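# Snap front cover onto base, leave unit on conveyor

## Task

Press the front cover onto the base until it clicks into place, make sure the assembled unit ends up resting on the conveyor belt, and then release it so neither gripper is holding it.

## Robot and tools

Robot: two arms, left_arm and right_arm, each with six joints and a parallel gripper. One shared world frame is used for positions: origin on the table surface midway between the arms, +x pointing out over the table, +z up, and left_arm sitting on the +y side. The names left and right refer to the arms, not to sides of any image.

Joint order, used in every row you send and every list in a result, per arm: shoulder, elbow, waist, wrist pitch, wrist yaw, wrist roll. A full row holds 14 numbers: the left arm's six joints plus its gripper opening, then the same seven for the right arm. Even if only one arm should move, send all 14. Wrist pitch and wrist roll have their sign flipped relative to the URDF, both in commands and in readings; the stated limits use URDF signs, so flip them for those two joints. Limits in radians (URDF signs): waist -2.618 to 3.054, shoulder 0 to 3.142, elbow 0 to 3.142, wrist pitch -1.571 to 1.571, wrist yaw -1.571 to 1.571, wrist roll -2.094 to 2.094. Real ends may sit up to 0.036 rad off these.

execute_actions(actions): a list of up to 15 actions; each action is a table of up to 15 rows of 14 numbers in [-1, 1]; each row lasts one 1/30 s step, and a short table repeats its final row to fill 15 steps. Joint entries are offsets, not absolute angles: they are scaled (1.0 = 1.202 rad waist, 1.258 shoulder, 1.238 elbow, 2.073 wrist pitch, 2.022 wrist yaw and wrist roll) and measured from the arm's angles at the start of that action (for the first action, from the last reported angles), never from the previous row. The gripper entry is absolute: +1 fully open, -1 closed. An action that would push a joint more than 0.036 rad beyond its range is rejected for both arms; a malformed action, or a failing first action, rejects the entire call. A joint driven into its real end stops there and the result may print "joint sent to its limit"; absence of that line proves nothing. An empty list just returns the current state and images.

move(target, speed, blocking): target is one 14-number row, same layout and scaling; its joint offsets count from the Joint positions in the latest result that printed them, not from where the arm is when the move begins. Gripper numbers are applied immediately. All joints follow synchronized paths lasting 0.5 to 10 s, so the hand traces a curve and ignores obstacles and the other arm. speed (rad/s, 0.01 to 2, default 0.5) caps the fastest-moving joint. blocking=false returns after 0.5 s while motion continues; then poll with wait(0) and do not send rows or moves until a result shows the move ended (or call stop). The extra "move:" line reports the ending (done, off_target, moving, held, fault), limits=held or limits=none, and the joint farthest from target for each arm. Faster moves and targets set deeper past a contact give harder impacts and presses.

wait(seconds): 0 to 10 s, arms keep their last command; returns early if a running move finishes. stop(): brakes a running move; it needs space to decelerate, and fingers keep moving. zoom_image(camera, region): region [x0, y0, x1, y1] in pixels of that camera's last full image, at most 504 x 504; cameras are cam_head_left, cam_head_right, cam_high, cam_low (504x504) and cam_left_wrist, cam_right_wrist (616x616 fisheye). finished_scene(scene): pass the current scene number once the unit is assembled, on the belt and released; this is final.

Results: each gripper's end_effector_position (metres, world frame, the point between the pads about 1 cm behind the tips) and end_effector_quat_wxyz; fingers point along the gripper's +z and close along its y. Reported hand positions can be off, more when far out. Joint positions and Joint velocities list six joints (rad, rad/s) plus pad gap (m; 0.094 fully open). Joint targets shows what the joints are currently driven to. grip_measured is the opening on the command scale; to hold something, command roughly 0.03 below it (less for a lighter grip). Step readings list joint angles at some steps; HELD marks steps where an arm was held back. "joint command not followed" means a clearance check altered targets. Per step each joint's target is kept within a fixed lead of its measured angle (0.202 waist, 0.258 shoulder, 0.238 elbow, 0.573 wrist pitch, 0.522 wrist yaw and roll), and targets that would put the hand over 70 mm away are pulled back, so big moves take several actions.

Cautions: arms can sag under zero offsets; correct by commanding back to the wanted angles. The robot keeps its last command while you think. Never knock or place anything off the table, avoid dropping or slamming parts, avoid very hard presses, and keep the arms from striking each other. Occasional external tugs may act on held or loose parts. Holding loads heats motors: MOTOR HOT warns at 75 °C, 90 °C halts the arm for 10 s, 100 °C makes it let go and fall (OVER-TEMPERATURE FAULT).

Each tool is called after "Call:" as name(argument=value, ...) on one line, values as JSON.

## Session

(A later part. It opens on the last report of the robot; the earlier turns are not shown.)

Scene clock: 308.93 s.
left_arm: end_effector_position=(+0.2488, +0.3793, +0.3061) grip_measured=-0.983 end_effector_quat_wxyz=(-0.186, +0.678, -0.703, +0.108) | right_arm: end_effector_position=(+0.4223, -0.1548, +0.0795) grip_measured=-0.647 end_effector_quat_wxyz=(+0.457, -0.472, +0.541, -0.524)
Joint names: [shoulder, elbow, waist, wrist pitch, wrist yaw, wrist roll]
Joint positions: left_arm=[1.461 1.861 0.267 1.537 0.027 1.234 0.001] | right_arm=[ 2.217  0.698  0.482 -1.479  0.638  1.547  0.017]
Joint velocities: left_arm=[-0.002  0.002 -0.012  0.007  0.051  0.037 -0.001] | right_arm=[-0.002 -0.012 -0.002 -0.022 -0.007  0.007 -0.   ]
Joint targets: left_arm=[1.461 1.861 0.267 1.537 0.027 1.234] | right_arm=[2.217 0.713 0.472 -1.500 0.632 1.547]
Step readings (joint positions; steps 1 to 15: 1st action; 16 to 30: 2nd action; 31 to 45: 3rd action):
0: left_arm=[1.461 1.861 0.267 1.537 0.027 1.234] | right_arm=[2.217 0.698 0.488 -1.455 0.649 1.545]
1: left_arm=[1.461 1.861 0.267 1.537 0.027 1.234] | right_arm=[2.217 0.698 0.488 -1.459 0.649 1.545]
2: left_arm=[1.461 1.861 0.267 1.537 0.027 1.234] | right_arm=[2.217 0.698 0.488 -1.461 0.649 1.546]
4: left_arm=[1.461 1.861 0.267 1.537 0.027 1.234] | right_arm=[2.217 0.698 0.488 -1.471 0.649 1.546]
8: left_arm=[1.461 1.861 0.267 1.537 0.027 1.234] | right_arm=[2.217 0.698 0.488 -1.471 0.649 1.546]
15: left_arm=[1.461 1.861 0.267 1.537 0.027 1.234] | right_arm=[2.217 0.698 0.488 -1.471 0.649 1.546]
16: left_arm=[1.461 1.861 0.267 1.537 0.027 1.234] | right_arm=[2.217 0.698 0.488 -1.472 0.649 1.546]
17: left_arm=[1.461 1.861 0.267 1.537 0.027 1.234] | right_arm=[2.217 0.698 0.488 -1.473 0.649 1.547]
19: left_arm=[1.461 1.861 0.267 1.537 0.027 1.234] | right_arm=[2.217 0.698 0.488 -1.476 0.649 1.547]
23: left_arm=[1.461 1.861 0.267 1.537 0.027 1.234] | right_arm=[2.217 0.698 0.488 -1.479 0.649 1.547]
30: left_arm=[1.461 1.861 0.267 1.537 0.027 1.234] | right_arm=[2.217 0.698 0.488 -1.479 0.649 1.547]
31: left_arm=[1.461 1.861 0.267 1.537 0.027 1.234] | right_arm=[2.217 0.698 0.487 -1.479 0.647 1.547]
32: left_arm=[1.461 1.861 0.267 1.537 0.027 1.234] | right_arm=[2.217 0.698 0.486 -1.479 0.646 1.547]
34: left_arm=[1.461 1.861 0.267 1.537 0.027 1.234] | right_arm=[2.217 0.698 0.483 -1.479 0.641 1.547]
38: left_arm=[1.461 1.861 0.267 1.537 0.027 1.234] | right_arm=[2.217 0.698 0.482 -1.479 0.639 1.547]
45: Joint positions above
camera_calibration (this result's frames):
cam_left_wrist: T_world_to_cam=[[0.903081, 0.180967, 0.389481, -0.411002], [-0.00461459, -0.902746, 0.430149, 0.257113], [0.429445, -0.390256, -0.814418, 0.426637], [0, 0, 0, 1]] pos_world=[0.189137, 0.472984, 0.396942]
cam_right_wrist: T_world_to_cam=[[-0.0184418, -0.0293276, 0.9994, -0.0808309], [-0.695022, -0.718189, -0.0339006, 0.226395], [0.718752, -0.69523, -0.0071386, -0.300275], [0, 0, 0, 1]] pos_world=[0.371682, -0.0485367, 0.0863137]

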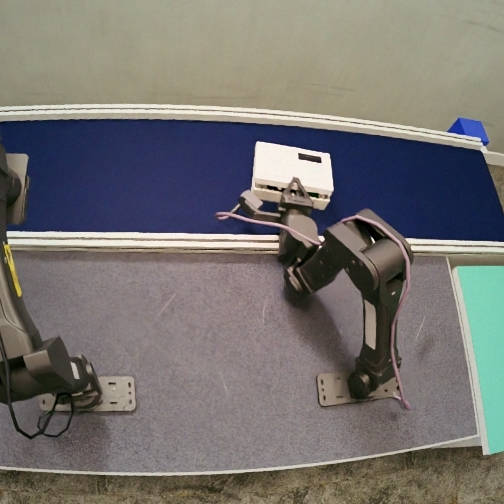

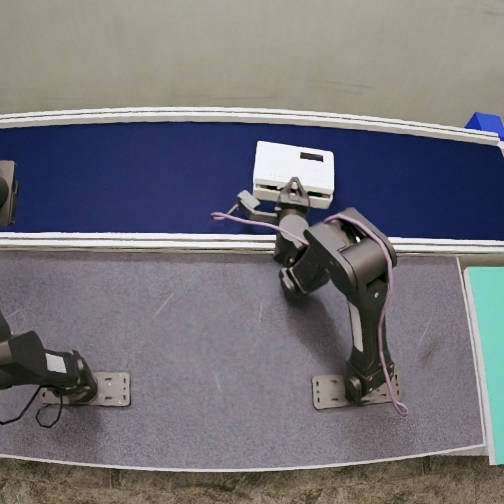

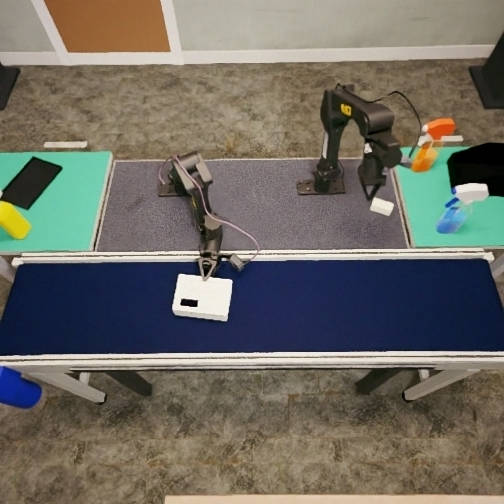

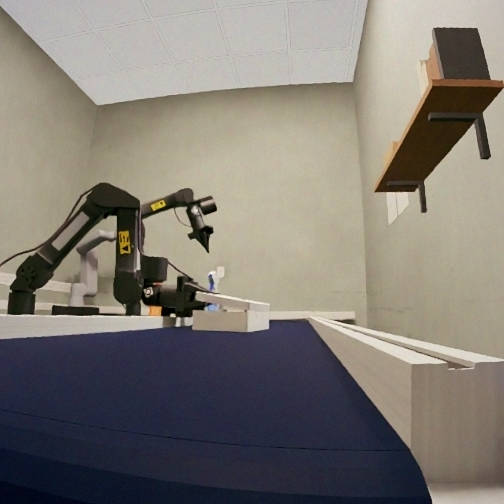

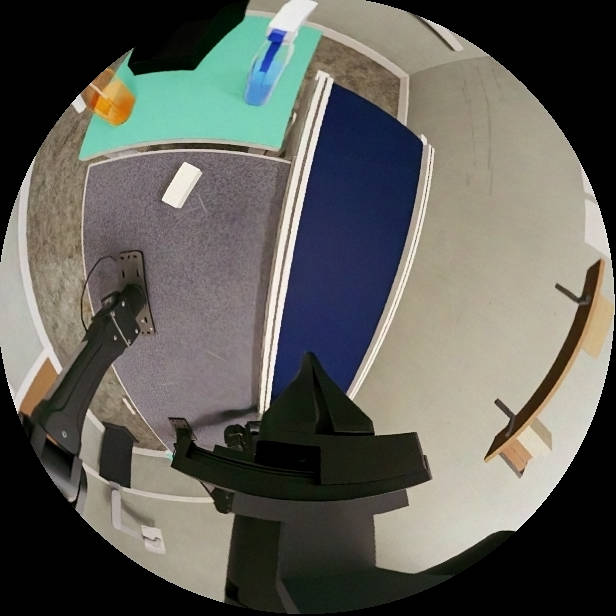

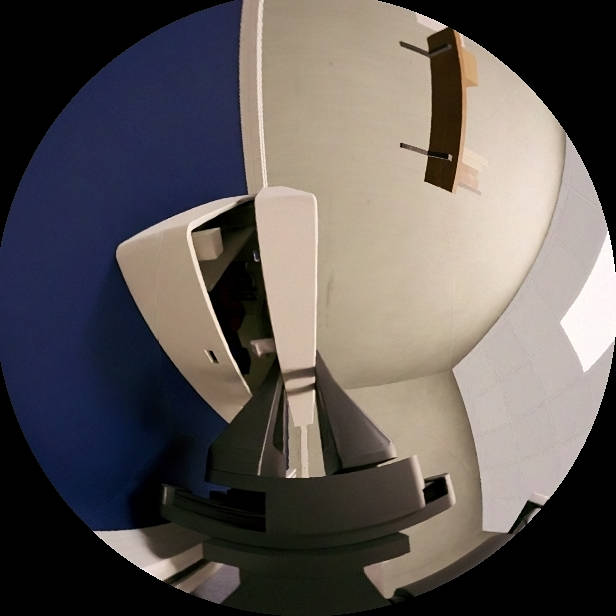

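Call:
execute_actions(actions=[[[0,0,0,0,0,0,-1,0,0.012,-0.014,-0.016,0,0,-0.75]],[[0,0,0,0,0,0,-1,0,0.026,-0.013,-0.016,0,0,-0.75]],[[0,0,0,0,0,0,-1,0,0.012,0,0,0,0,-0.4]],[[0,0,0,0,0,0,-1,0,0.012,0,0.02,0,0,-0.15]]])

Call:
zoom_image(camera="cam_right_wrist", region=[180,180,420,420])

Call:
zoom_image(camera="cam_low", region=[160,260,280,340])

Scene clock: 317.97 s.
left_arm: end_effector_position=(+0.2488, +0.3793, +0.3061) grip_measured=-0.983 end_effector_quat_wxyz=(-0.186, +0.678, -0.703, +0.108) | right_arm: end_effector_position=(+0.4260, -0.1578, +0.0783) grip_measured=-0.153 end_effector_quat_wxyz=(+0.451, -0.474, +0.543, -0.526)
Joint names: [shoulder, elbow, waist, wrist pitch, wrist yaw, wrist roll]
Joint positions: left_arm=[1.461 1.861 0.267 1.537 0.027 1.234 0.001] | right_arm=[ 2.217  0.709  0.472 -1.459  0.636  1.551  0.04 ]
Joint velocities: left_arm=[-0.007 -0.007 -0.012 -0.051  0.051 -0.007 -0.   ] | right_arm=[ 0.002  0.002 -0.007  0.007  0.022  0.037 -0.001]
Joint targets: left_arm=[1.461 1.861 0.267 1.537 0.027 1.234] | right_arm=[2.217 0.724 0.472 -1.448 0.636 1.551]
Step readings (joint positions; steps 1 to 15: 1st action; 16 to 30: 2nd action; 31 to 45: 3rd action; 46 to 60: 4th action):
0: left_arm=[1.461 1.861 0.267 1.537 0.027 1.234] | right_arm=[2.217 0.698 0.482 -1.479 0.638 1.547]
1: left_arm=[1.461 1.861 0.267 1.537 0.027 1.234] | right_arm=[2.217 0.698 0.481 -1.480 0.638 1.547]
2: left_arm=[1.461 1.861 0.267 1.537 0.027 1.234] | right_arm=[2.217 0.698 0.481 -1.480 0.638 1.547]
4: left_arm=[1.461 1.861 0.267 1.537 0.027 1.234] | right_arm=[2.217 0.698 0.479 -1.480 0.637 1.547]
8: left_arm=[1.461 1.861 0.267 1.537 0.027 1.234] | right_arm=[2.217 0.698 0.477 -1.480 0.637 1.547]
15: left_arm=[1.461 1.861 0.267 1.537 0.027 1.234] | right_arm=[2.217 0.698 0.477 -1.480 0.637 1.547]
16: left_arm=[1.461 1.861 0.267 1.537 0.027 1.234] | right_arm=[2.217 0.699 0.477 -1.480 0.637 1.547]
17: left_arm=[1.461 1.861 0.267 1.537 0.027 1.234] | right_arm=[2.217 0.701 0.476 -1.480 0.637 1.548]
19: left_arm=[1.461 1.861 0.267 1.537 0.027 1.234] | right_arm=[2.217 0.706 0.474 -1.482 0.636 1.548]
23: left_arm=[1.461 1.861 0.267 1.537 0.027 1.234] | right_arm=[2.217 0.709 0.473 -1.489 0.636 1.550]
30: left_arm=[1.461 1.861 0.267 1.537 0.027 1.234] | right_arm=[2.217 0.709 0.472 -1.489 0.636 1.550]
31: left_arm=[1.461 1.861 0.267 1.537 0.027 1.234] | right_arm=[2.217 0.709 0.472 -1.489 0.636 1.551]
32: left_arm=[1.461 1.861 0.267 1.537 0.027 1.234] | right_arm=[2.217 0.709 0.472 -1.489 0.636 1.551]
34: left_arm=[1.461 1.861 0.267 1.537 0.027 1.234] | right_arm=[2.217 0.709 0.472 -1.489 0.636 1.551]
38: left_arm=[1.461 1.861 0.267 1.537 0.027 1.234] | right_arm=[2.217 0.709 0.472 -1.489 0.636 1.551]
45: left_arm=[1.461 1.861 0.267 1.537 0.027 1.234] | right_arm=[2.217 0.709 0.472 -1.489 0.636 1.551]
46: left_arm=[1.461 1.861 0.267 1.537 0.027 1.234] | right_arm=[2.217 0.709 0.472 -1.486 0.636 1.551]
47: left_arm=[1.461 1.861 0.267 1.537 0.027 1.234] | right_arm=[2.217 0.709 0.472 -1.482 0.636 1.551]
49: left_arm=[1.461 1.861 0.267 1.537 0.027 1.234] | right_arm=[2.217 0.709 0.472 -1.471 0.636 1.551]
53: left_arm=[1.461 1.861 0.267 1.537 0.027 1.234] | right_arm=[2.217 0.709 0.472 -1.463 0.636 1.551]
60: Joint positions above
camera_calibration (this result's frames):
cam_left_wrist: T_world_to_cam=[[0.903081, 0.180967, 0.389481, -0.411002], [-0.00461459, -0.902746, 0.430149, 0.257113], [0.429445, -0.390256, -0.814418, 0.426637], [0, 0, 0, 1]] pos_world=[0.189137, 0.472984, 0.396942]
cam_right_wrist: T_world_to_cam=[[-0.0100282, -0.0211454, 0.999726, -0.0820269], [-0.7009, -0.712916, -0.0221097, 0.229126], [0.713189, -0.70093, -0.0076716, -0.303445], [0, 0, 0, 1]] pos_world=[0.376185, -0.0510804, 0.0847425]

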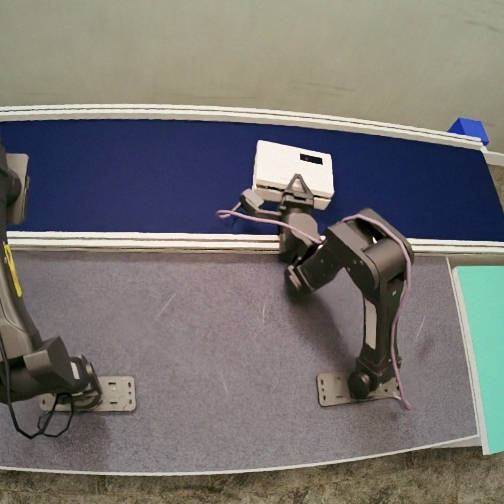

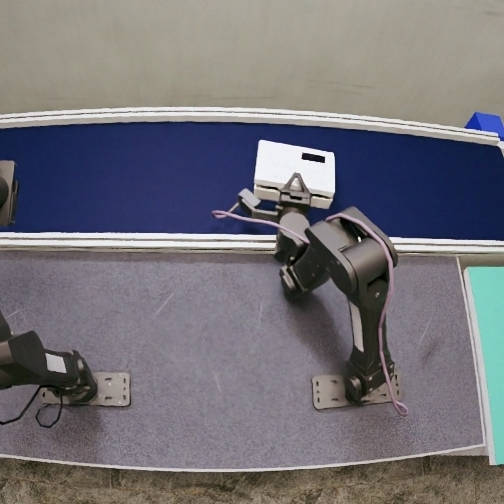

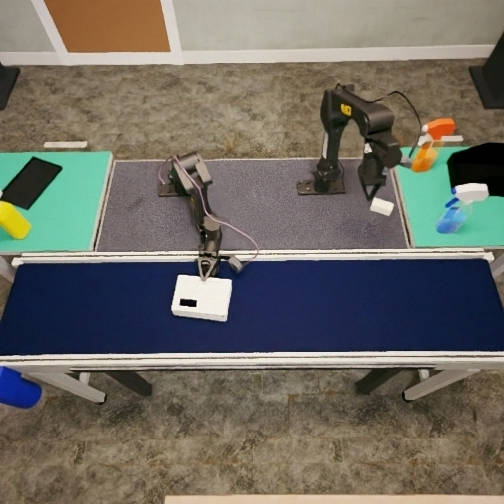

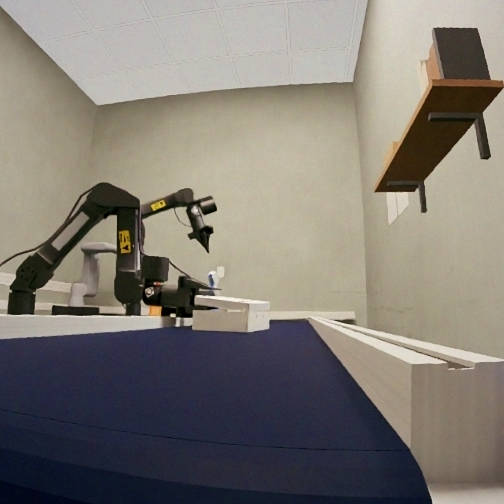

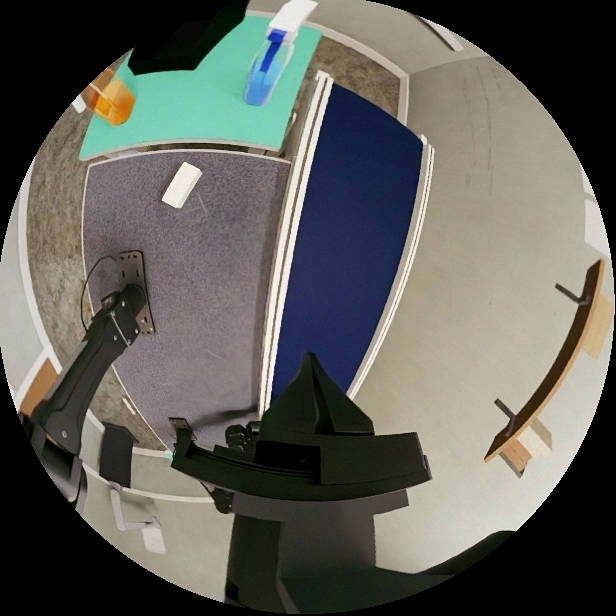

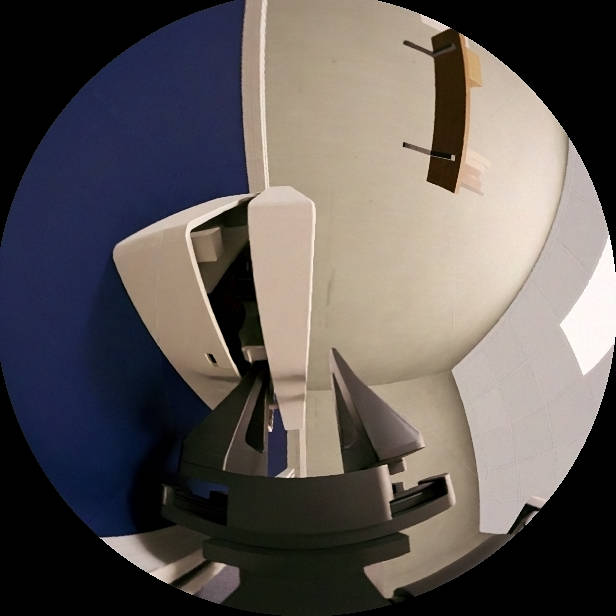

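Region (180, 180, 420, 420) of cam_right_wrist's 616x616 image, scaled by 2.100, with more detail than that image has.

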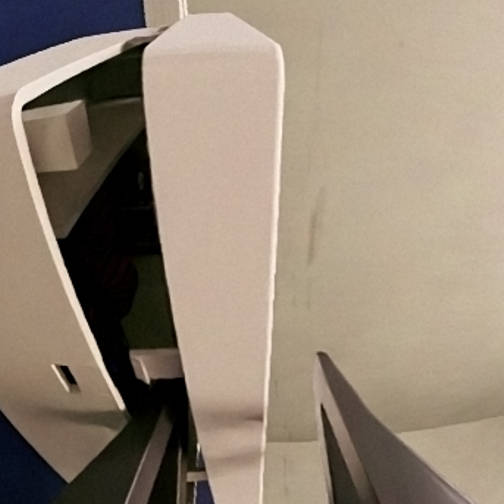

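Region (160, 260, 280, 340) of cam_low's 504x504 image, scaled by 4.200, with more detail than that image has.

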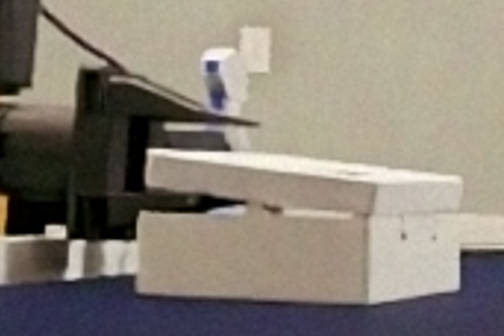

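Call:
execute_actions(actions=[[[0,0,0,0,0,0,-1,0,0.012,0,0.015,0,0,-0.15]],[[0,0,0,0,0,0,-1,-0.03,-0.035,0.015,-0.01,0,0,-0.15]],[[0,0,0,0,0,0,-1,-0.03,-0.035,0.015,-0.01,0,0,-0.15]],[[0,0,0,0,0,0,-1,-0.03,-0.035,0.015,-0.01,0,0,-0.15]],[[0,0,0,0,0,0,-1,-0.03,-0.035,0.015,-0.01,0,0,-0.15]]])

Call:
zoom_image(camera="cam_right_wrist", region=[150,160,390,400])

Call:
zoom_image(camera="cam_low", region=[180,280,280,340])

Scene clock: 328.07 s.
left_arm: end_effector_position=(+0.2488, +0.3793, +0.3061) grip_measured=-0.983 end_effector_quat_wxyz=(-0.186, +0.678, -0.703, +0.108) | right_arm: end_effector_position=(+0.3973, -0.1528, +0.0845) grip_measured=-0.153 end_effector_quat_wxyz=(+0.459, -0.488, +0.533, -0.517)
Joint names: [shoulder, elbow, waist, wrist pitch, wrist yaw, wrist roll]
Joint positions: left_arm=[1.461 1.861 0.267 1.537 0.027 1.234 0.001] | right_arm=[ 2.145  0.591  0.513 -1.498  0.636  1.553  0.04 ]
Joint velocities: left_arm=[-0.002 -0.007  0.002  0.022  0.007 -0.081  0.   ] | right_arm=[-0.007 -0.002  0.007  0.081  0.007  0.081  0.001]
Joint targets: left_arm=[1.461 1.861 0.267 1.537 0.027 1.234] | right_arm=[2.125 0.577 0.521 -1.506 0.636 1.552]
Step readings (joint positions; steps 1 to 15: 1st action; 16 to 30: 2nd action; 31 to 45: 3rd action; 46 to 60: 4th action; 61 to 75: 5th action):
0: left_arm=[1.461 1.861 0.267 1.537 0.027 1.234] | right_arm=[2.217 0.709 0.472 -1.458 0.636 1.551]
1: left_arm=[1.461 1.861 0.267 1.537 0.027 1.234] | right_arm=[2.217 0.709 0.472 -1.457 0.636 1.551]
2: left_arm=[1.461 1.861 0.267 1.537 0.027 1.234] | right_arm=[2.217 0.709 0.472 -1.453 0.636 1.551]
4: left_arm=[1.461 1.861 0.267 1.537 0.027 1.234] | right_arm=[2.217 0.709 0.472 -1.447 0.636 1.551]
8: left_arm=[1.461 1.861 0.267 1.537 0.027 1.234] | right_arm=[2.217 0.709 0.472 -1.447 0.636 1.552]
15: left_arm=[1.461 1.861 0.267 1.537 0.027 1.234] | right_arm=[2.217 0.709 0.472 -1.447 0.636 1.552]
16: left_arm=[1.461 1.861 0.267 1.537 0.027 1.234] | right_arm=[2.214 0.705 0.473 -1.448 0.636 1.552]
17: left_arm=[1.461 1.861 0.267 1.537 0.027 1.234] | right_arm=[2.209 0.696 0.475 -1.449 0.636 1.552]
19: left_arm=[1.461 1.861 0.267 1.537 0.027 1.234] | right_arm=[2.201 0.682 0.480 -1.454 0.636 1.552]
23: left_arm=[1.461 1.861 0.267 1.537 0.027 1.234] | right_arm=[2.199 0.679 0.483 -1.458 0.636 1.552]
30: left_arm=[1.461 1.861 0.267 1.537 0.027 1.234] | right_arm=[2.199 0.679 0.483 -1.460 0.636 1.552]
31: left_arm=[1.461 1.861 0.267 1.537 0.027 1.234] | right_arm=[2.196 0.675 0.484 -1.460 0.636 1.552]
32: left_arm=[1.461 1.861 0.267 1.537 0.027 1.234] | right_arm=[2.190 0.666 0.486 -1.462 0.636 1.552]
34: left_arm=[1.461 1.861 0.267 1.537 0.027 1.234] | right_arm=[2.183 0.653 0.490 -1.466 0.636 1.552]
38: left_arm=[1.461 1.861 0.267 1.537 0.027 1.234] | right_arm=[2.181 0.650 0.493 -1.471 0.636 1.552]
45: left_arm=[1.461 1.861 0.267 1.537 0.027 1.234] | right_arm=[2.181 0.650 0.493 -1.472 0.636 1.552]
46: left_arm=[1.461 1.861 0.267 1.537 0.027 1.234] | right_arm=[2.178 0.646 0.494 -1.473 0.636 1.552]
47: left_arm=[1.461 1.861 0.267 1.537 0.027 1.234] | right_arm=[2.173 0.637 0.496 -1.475 0.636 1.552]
49: left_arm=[1.461 1.861 0.267 1.537 0.027 1.234] | right_arm=[2.165 0.623 0.500 -1.479 0.636 1.552]
53: left_arm=[1.461 1.861 0.267 1.537 0.027 1.234] | right_arm=[2.163 0.621 0.503 -1.484 0.636 1.552]
60: left_arm=[1.461 1.861 0.267 1.537 0.027 1.234] | right_arm=[2.163 0.621 0.503 -1.485 0.636 1.552]
61: left_arm=[1.461 1.861 0.267 1.537 0.027 1.234] | right_arm=[2.160 0.616 0.504 -1.486 0.636 1.553]
62: left_arm=[1.461 1.861 0.267 1.537 0.027 1.234] | right_arm=[2.155 0.607 0.506 -1.487 0.636 1.553]
64: left_arm=[1.461 1.861 0.267 1.537 0.027 1.234] | right_arm=[2.147 0.594 0.510 -1.492 0.636 1.553]
68: left_arm=[1.461 1.861 0.267 1.537 0.027 1.234] | right_arm=[2.145 0.591 0.513 -1.497 0.636 1.553]
75: Joint positions above
camera_calibration (this result's frames):
cam_left_wrist: T_world_to_cam=[[0.903081, 0.180967, 0.389481, -0.411002], [-0.00461459, -0.902746, 0.430149, 0.257113], [0.429445, -0.390256, -0.814418, 0.426637], [0, 0, 0, 1]] pos_world=[0.189137, 0.472984, 0.396942]
cam_right_wrist: T_world_to_cam=[[-0.00276583, -0.0163339, 0.999863, -0.0905286], [-0.671576, -0.740805, -0.0139596, 0.196111], [0.740931, -0.671522, -0.00892048, -0.285923], [0, 0, 0, 1]] pos_world=[0.343302, -0.0482024, 0.0907032]

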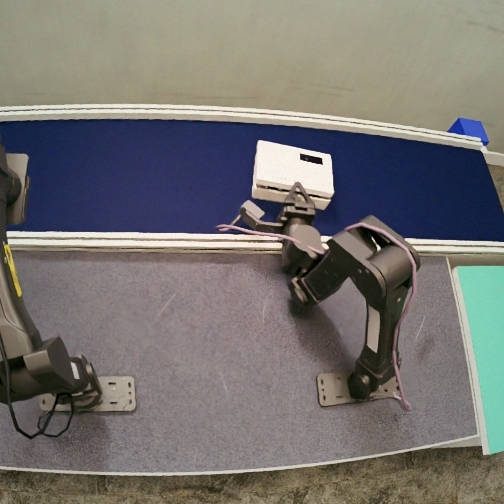

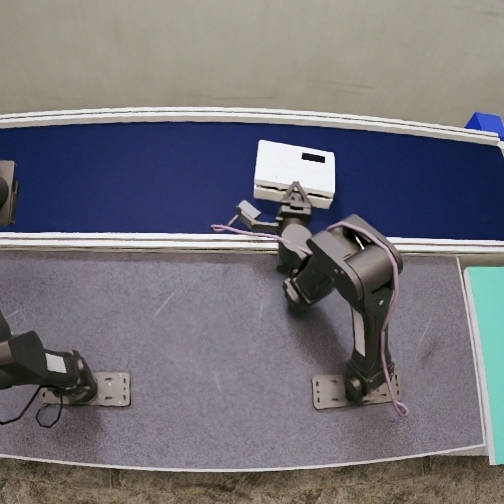

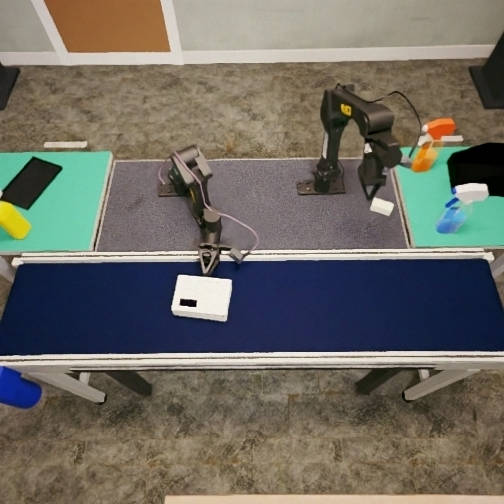

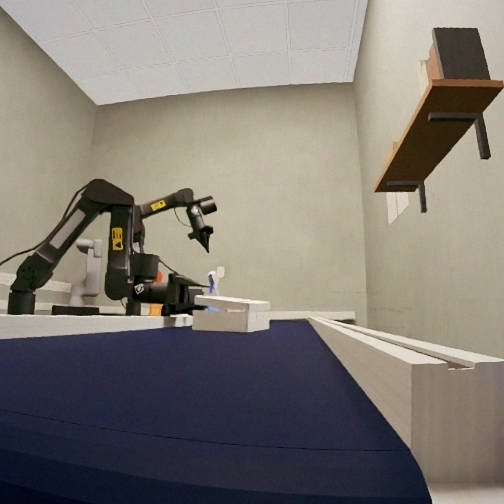

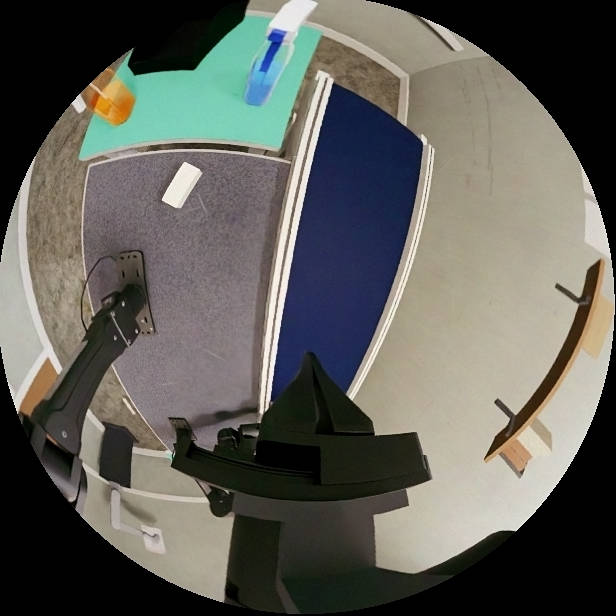

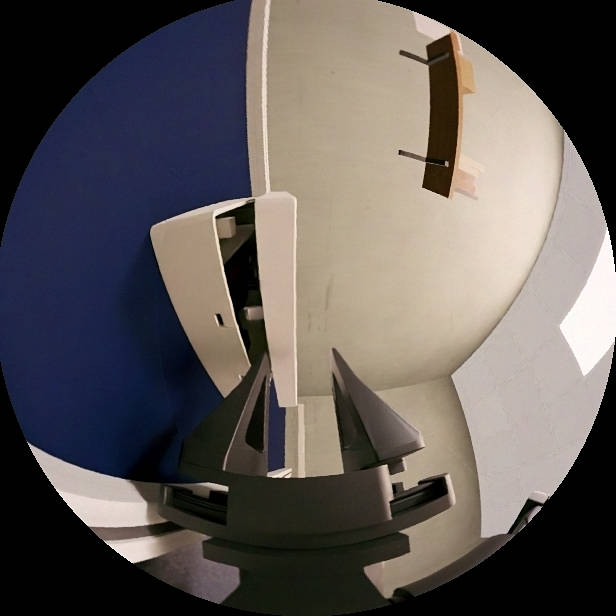

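Region (150, 160, 390, 400) of cam_right_wrist's 616x616 image, scaled by 2.100, with more detail than that image has.

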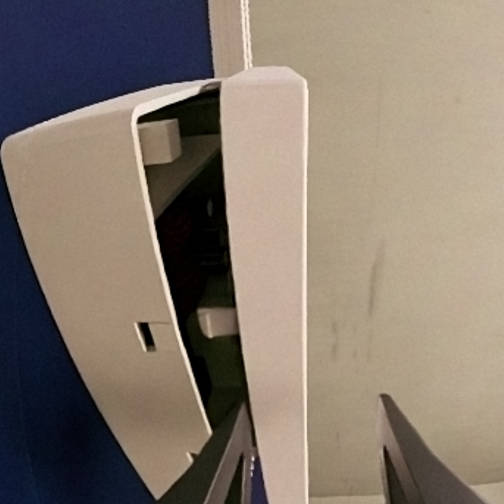

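Region (180, 280, 280, 340) of cam_low's 504x504 image, scaled by 5.040, with more detail than that image has; it fills the top 302 rows of this view, and the rest is white.

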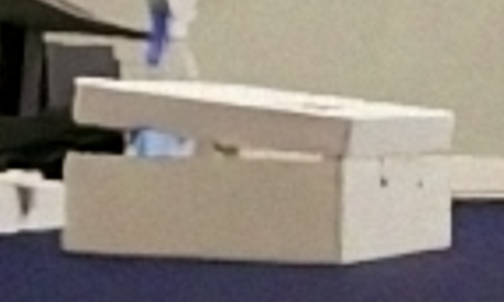

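Call:
move(target=[0,0,0,0,0,0,-1,-0.32,-0.04,0,0,0,0,-0.15], speed=0.6)

Call:
move(target=[0,0,0,0,0,0,-1,0,0.8,-0.1,0.65,-0.16,0,-1], speed=1.3)

Call:
move(target=[0,0,0,0,0,0,-1,0.4,0.62,-0.1,0.72,-0.16,0,-1], speed=1.3)

Scene clock: 335.80 s.
left_arm: end_effector_position=(+0.2488, +0.3793, +0.3061) grip_measured=-0.983 end_effector_quat_wxyz=(-0.186, +0.678, -0.703, +0.108) | right_arm: end_effector_position=(+0.3773, -0.1647, +0.2366) grip_measured=-0.153 end_effector_quat_wxyz=(+0.578, -0.358, +0.500, -0.536)
Joint names: [shoulder, elbow, waist, wrist pitch, wrist yaw, wrist roll]
Joint positions: left_arm=[1.461 1.861 0.267 1.537 0.027 1.234 0.001] | right_arm=[ 1.755  0.559  0.513 -1.503  0.636  1.555  0.04 ]
Joint velocities: left_arm=[-0.007 -0.002  0.007  0.051  0.007 -0.037 -0.   ] | right_arm=[ 0.017  0.007 -0.012  0.051 -0.022 -0.066  0.001]
Joint targets: left_arm=[1.461 1.861 0.267 1.537 0.027 1.234] | right_arm=[1.742 0.542 0.513 -1.498 0.636 1.553]
move: done; limits=none; left_arm: farthest joint: the waist, 0.000 radians from its target (0.000 radians at the start); right_arm: farthest joint: the elbow, 0.017 radians from its target (0.050 radians at the start)
camera_calibration (this result's frames):
cam_left_wrist: T_world_to_cam=[[0.903081, 0.180967, 0.389481, -0.411002], [-0.00461459, -0.902746, 0.430149, 0.257113], [0.429445, -0.390256, -0.814418, 0.426637], [0, 0, 0, 1]] pos_world=[0.189137, 0.472984, 0.396942]
cam_right_wrist: T_world_to_cam=[[-0.30729, -0.194335, 0.931561, -0.141123], [-0.614312, -0.707117, -0.350153, 0.239479], [0.72677, -0.679868, 0.0979079, -0.298963], [0, 0, 0, 1]] pos_world=[0.321026, -0.0613411, 0.24459]

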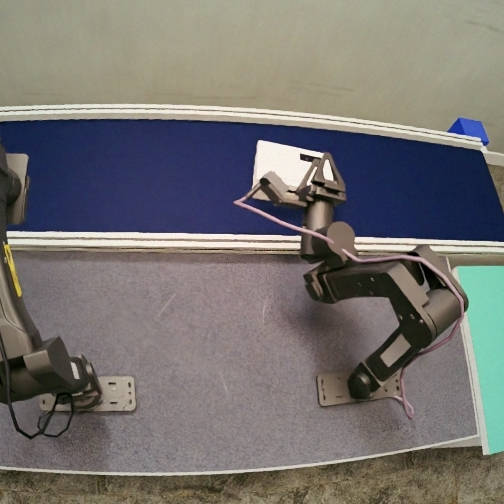

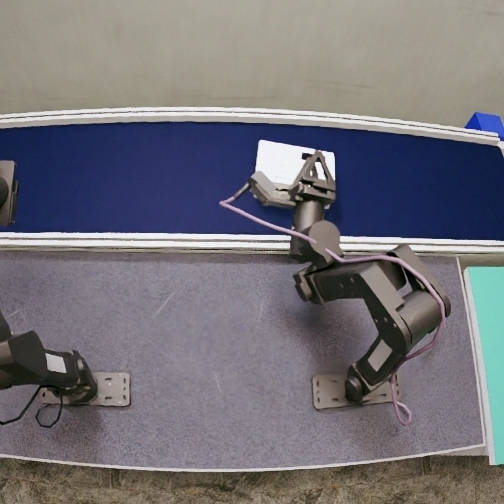

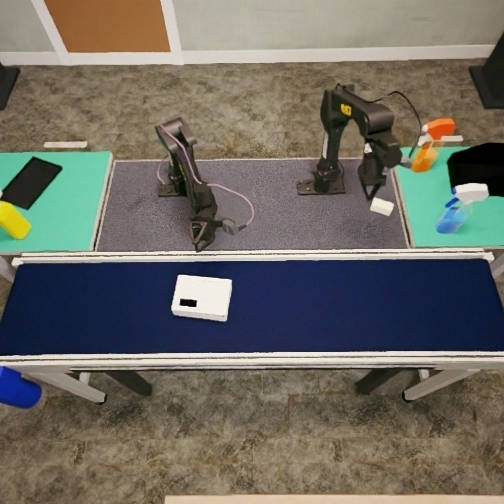

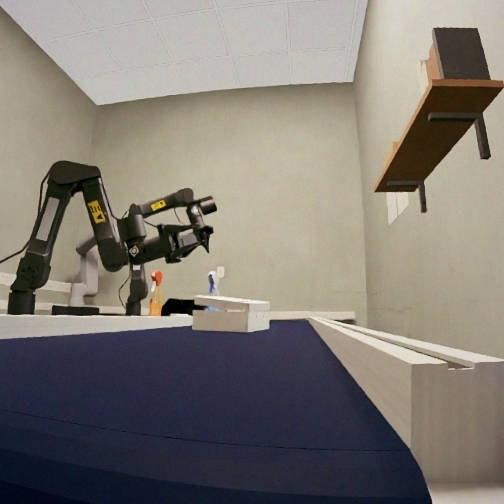

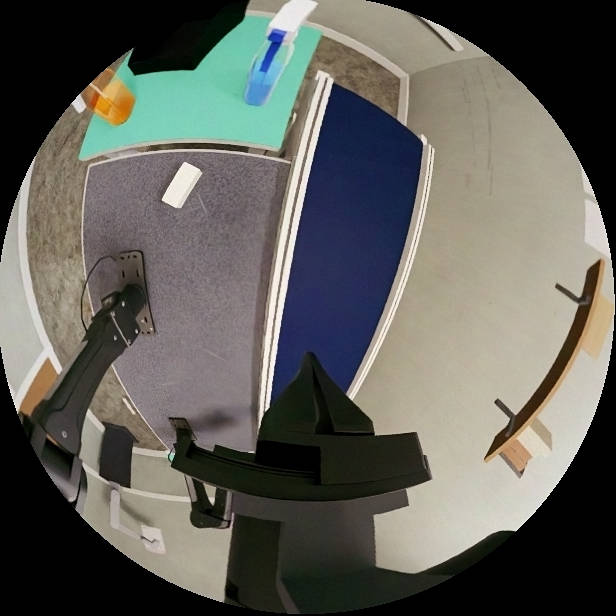

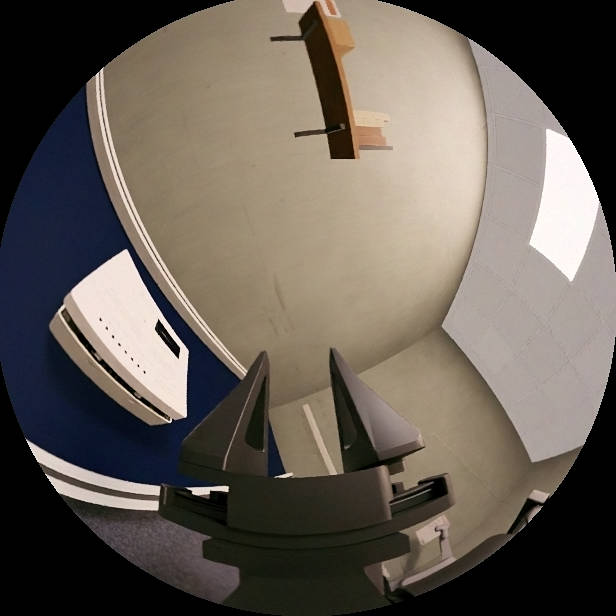

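Scene clock: 337.83 s.
left_arm: end_effector_position=(+0.2488, +0.3793, +0.3061) grip_measured=-0.983 end_effector_quat_wxyz=(-0.186, +0.678, -0.703, +0.108) | right_arm: end_effector_position=(+0.4977, -0.1086, +0.3693) grip_measured=-0.991 end_effector_quat_wxyz=(+0.509, -0.538, +0.486, -0.463)
Joint names: [shoulder, elbow, waist, wrist pitch, wrist yaw, wrist roll]
Joint positions: left_arm=[1.461 1.861 0.267 1.537 0.027 1.234 0.001] | right_arm=[ 1.755  1.532  0.401 -0.169  0.323  1.556  0.   ]
Joint velocities: left_arm=[-0.022 -0.007 -0.012  0.037  0.051 -0.007 -0.   ] | right_arm=[ 0.002 -0.002 -0.007  0.066  0.007  0.037  0.   ]
Joint targets: left_arm=[1.461 1.861 0.267 1.537 0.027 1.234] | right_arm=[1.755 1.549 0.393 -0.155 0.313 1.555]
move: done; limits=none; left_arm: farthest joint: the waist, 0.000 radians from its target (0.000 radians at the start); right_arm: farthest joint: the elbow, 0.017 radians from its target (0.991 radians at the start)
camera_calibration (this result's frames):
cam_left_wrist: T_world_to_cam=[[0.903081, 0.180967, 0.389481, -0.411002], [-0.00461459, -0.902746, 0.430149, 0.257113], [0.429445, -0.390256, -0.814418, 0.426637], [0, 0, 0, 1]] pos_world=[0.189137, 0.472984, 0.396942]
cam_right_wrist: T_world_to_cam=[[0.00867441, -0.0281829, 0.999565, -0.38121], [-0.510192, -0.859832, -0.0198156, 0.209242], [0.860017, -0.509798, -0.0218372, -0.364978], [0, 0, 0, 1]] pos_world=[0.423947, -0.0168957, 0.377221]

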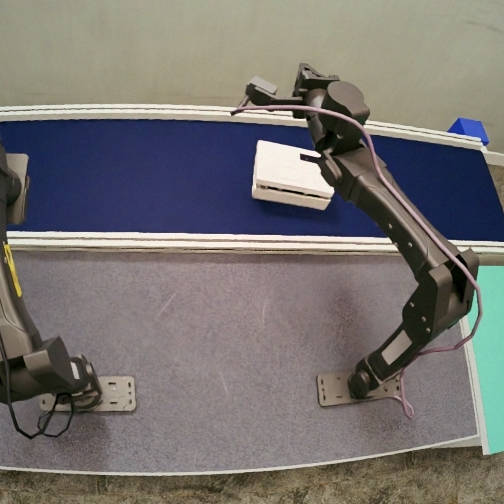

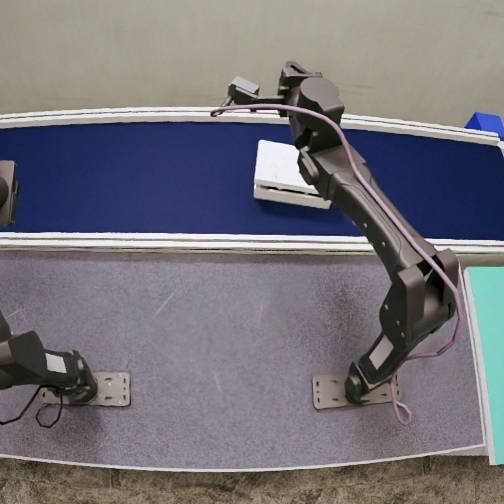

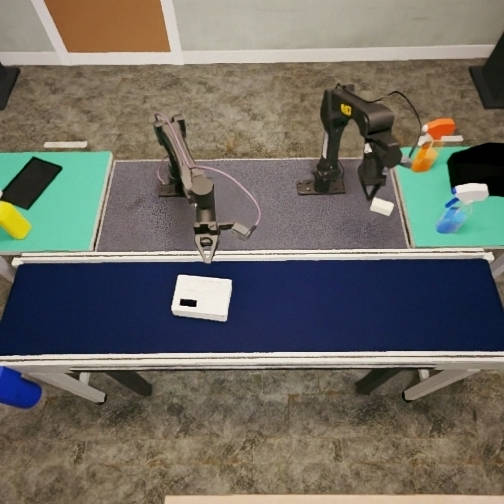

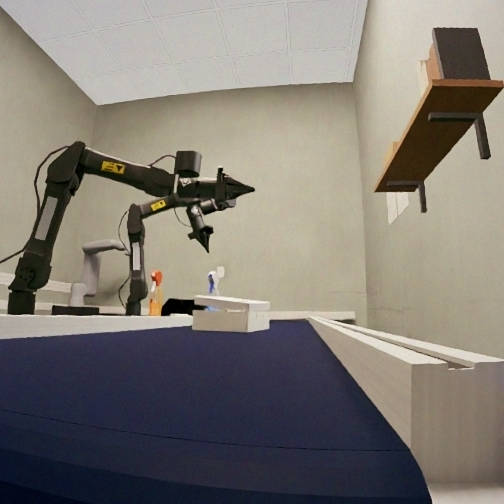

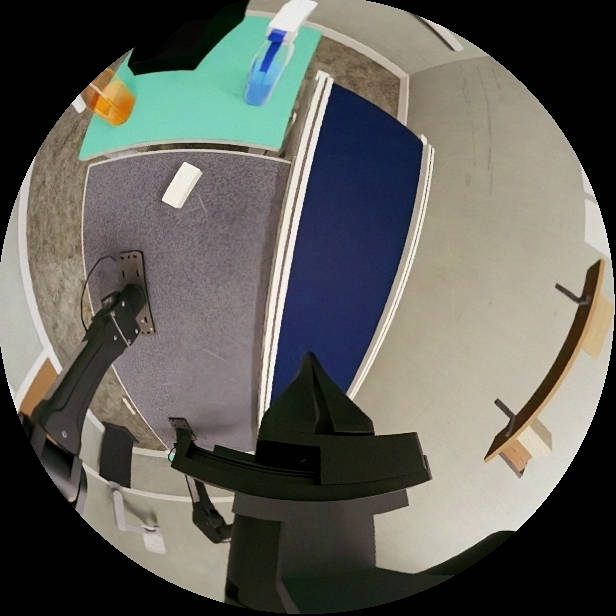

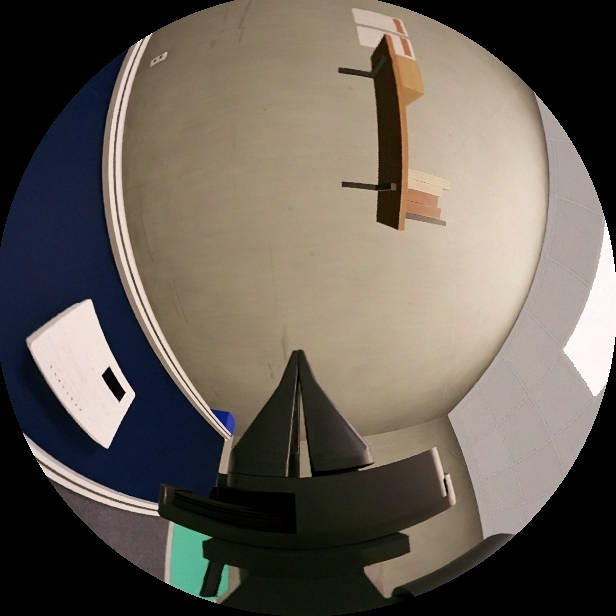

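Scene clock: 339.97 s.
left_arm: end_effector_position=(+0.2488, +0.3793, +0.3061) grip_measured=-0.983 end_effector_quat_wxyz=(-0.186, +0.678, -0.703, +0.108) | right_arm: end_effector_position=(+0.4419, -0.1370, +0.1536) grip_measured=-0.991 end_effector_quat_wxyz=(-0.114, +0.794, -0.590, +0.093)
Joint names: [shoulder, elbow, waist, wrist pitch, wrist yaw, wrist roll]
Joint positions: left_arm=[1.461 1.861 0.267 1.537 0.027 1.234 0.001] | right_arm=[2.249 2.278 0.287 1.306 0.018 1.557 0.   ]
Joint velocities: left_arm=[-0.012 -0.012  0.002 -0.037 -0.007  0.007 -0.001] | right_arm=[-0.017 -0.017 -0.007  0.022  0.037  0.022 -0.   ]
Joint targets: left_arm=[1.461 1.861 0.267 1.537 0.027 1.234] | right_arm=[2.259 2.299 0.280 1.324 -0.001 1.556]
move: off_target (right_arm); limits=none; left_arm: farthest joint: the waist, 0.000 radians from its target (0.000 radians at the start); right_arm: farthest joint: the elbow, 0.021 radians from its target (0.768 radians at the start)
camera_calibration (this result's frames):
cam_left_wrist: T_world_to_cam=[[0.903081, 0.180967, 0.389481, -0.411002], [-0.00461459, -0.902746, 0.430149, 0.257113], [0.429445, -0.390256, -0.814418, 0.426637], [0, 0, 0, 1]] pos_world=[0.189137, 0.472984, 0.396942]
cam_right_wrist: T_world_to_cam=[[0.910848, 0.242785, 0.333783, -0.425193], [0.0157566, -0.828562, 0.559676, -0.165103], [0.412441, -0.504521, -0.758519, -0.0245896], [0, 0, 0, 1]] pos_world=[0.400029, -0.0459733, 0.215675]

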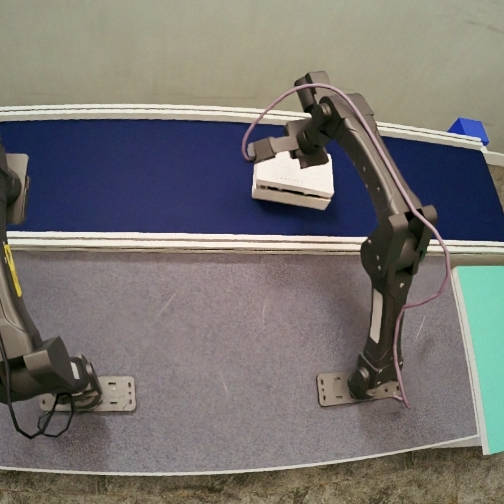

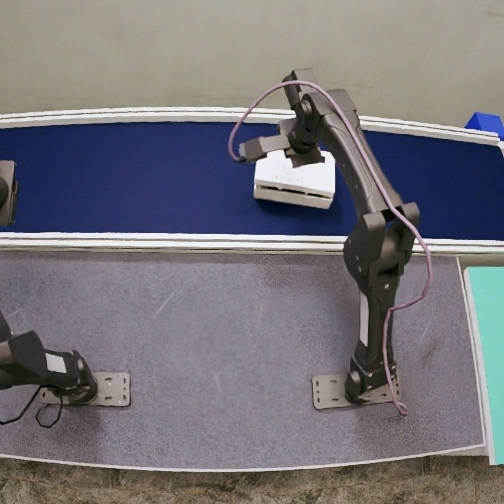

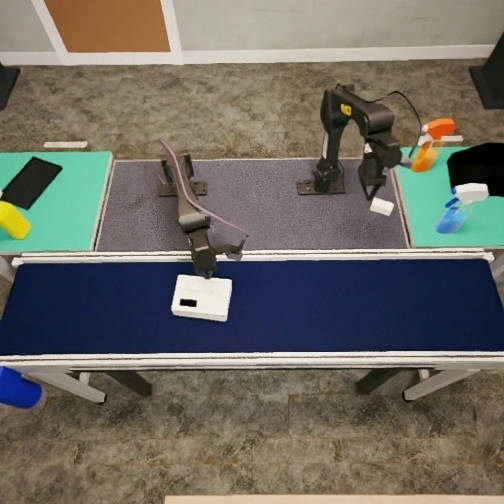

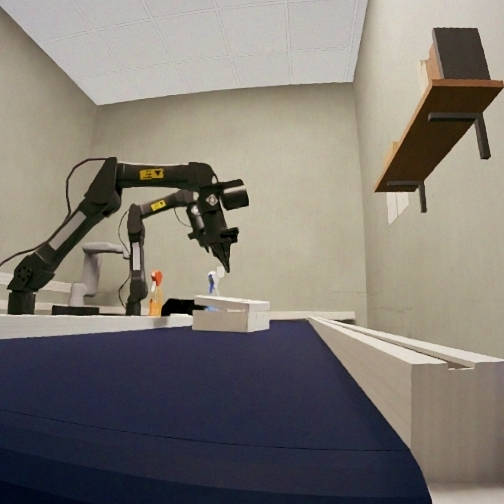

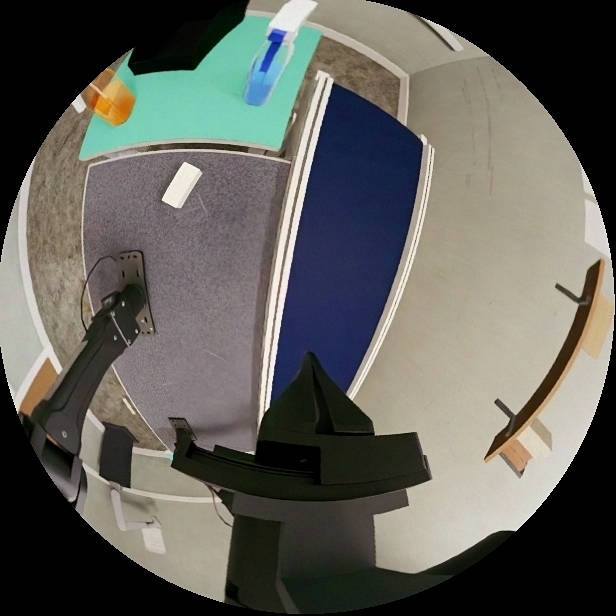

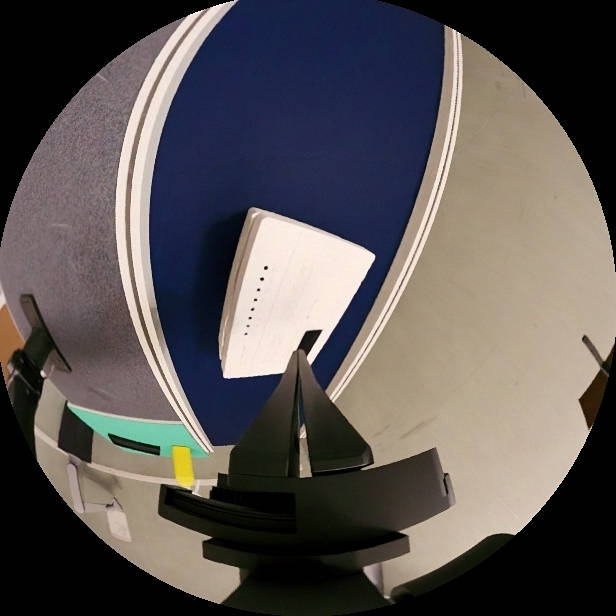

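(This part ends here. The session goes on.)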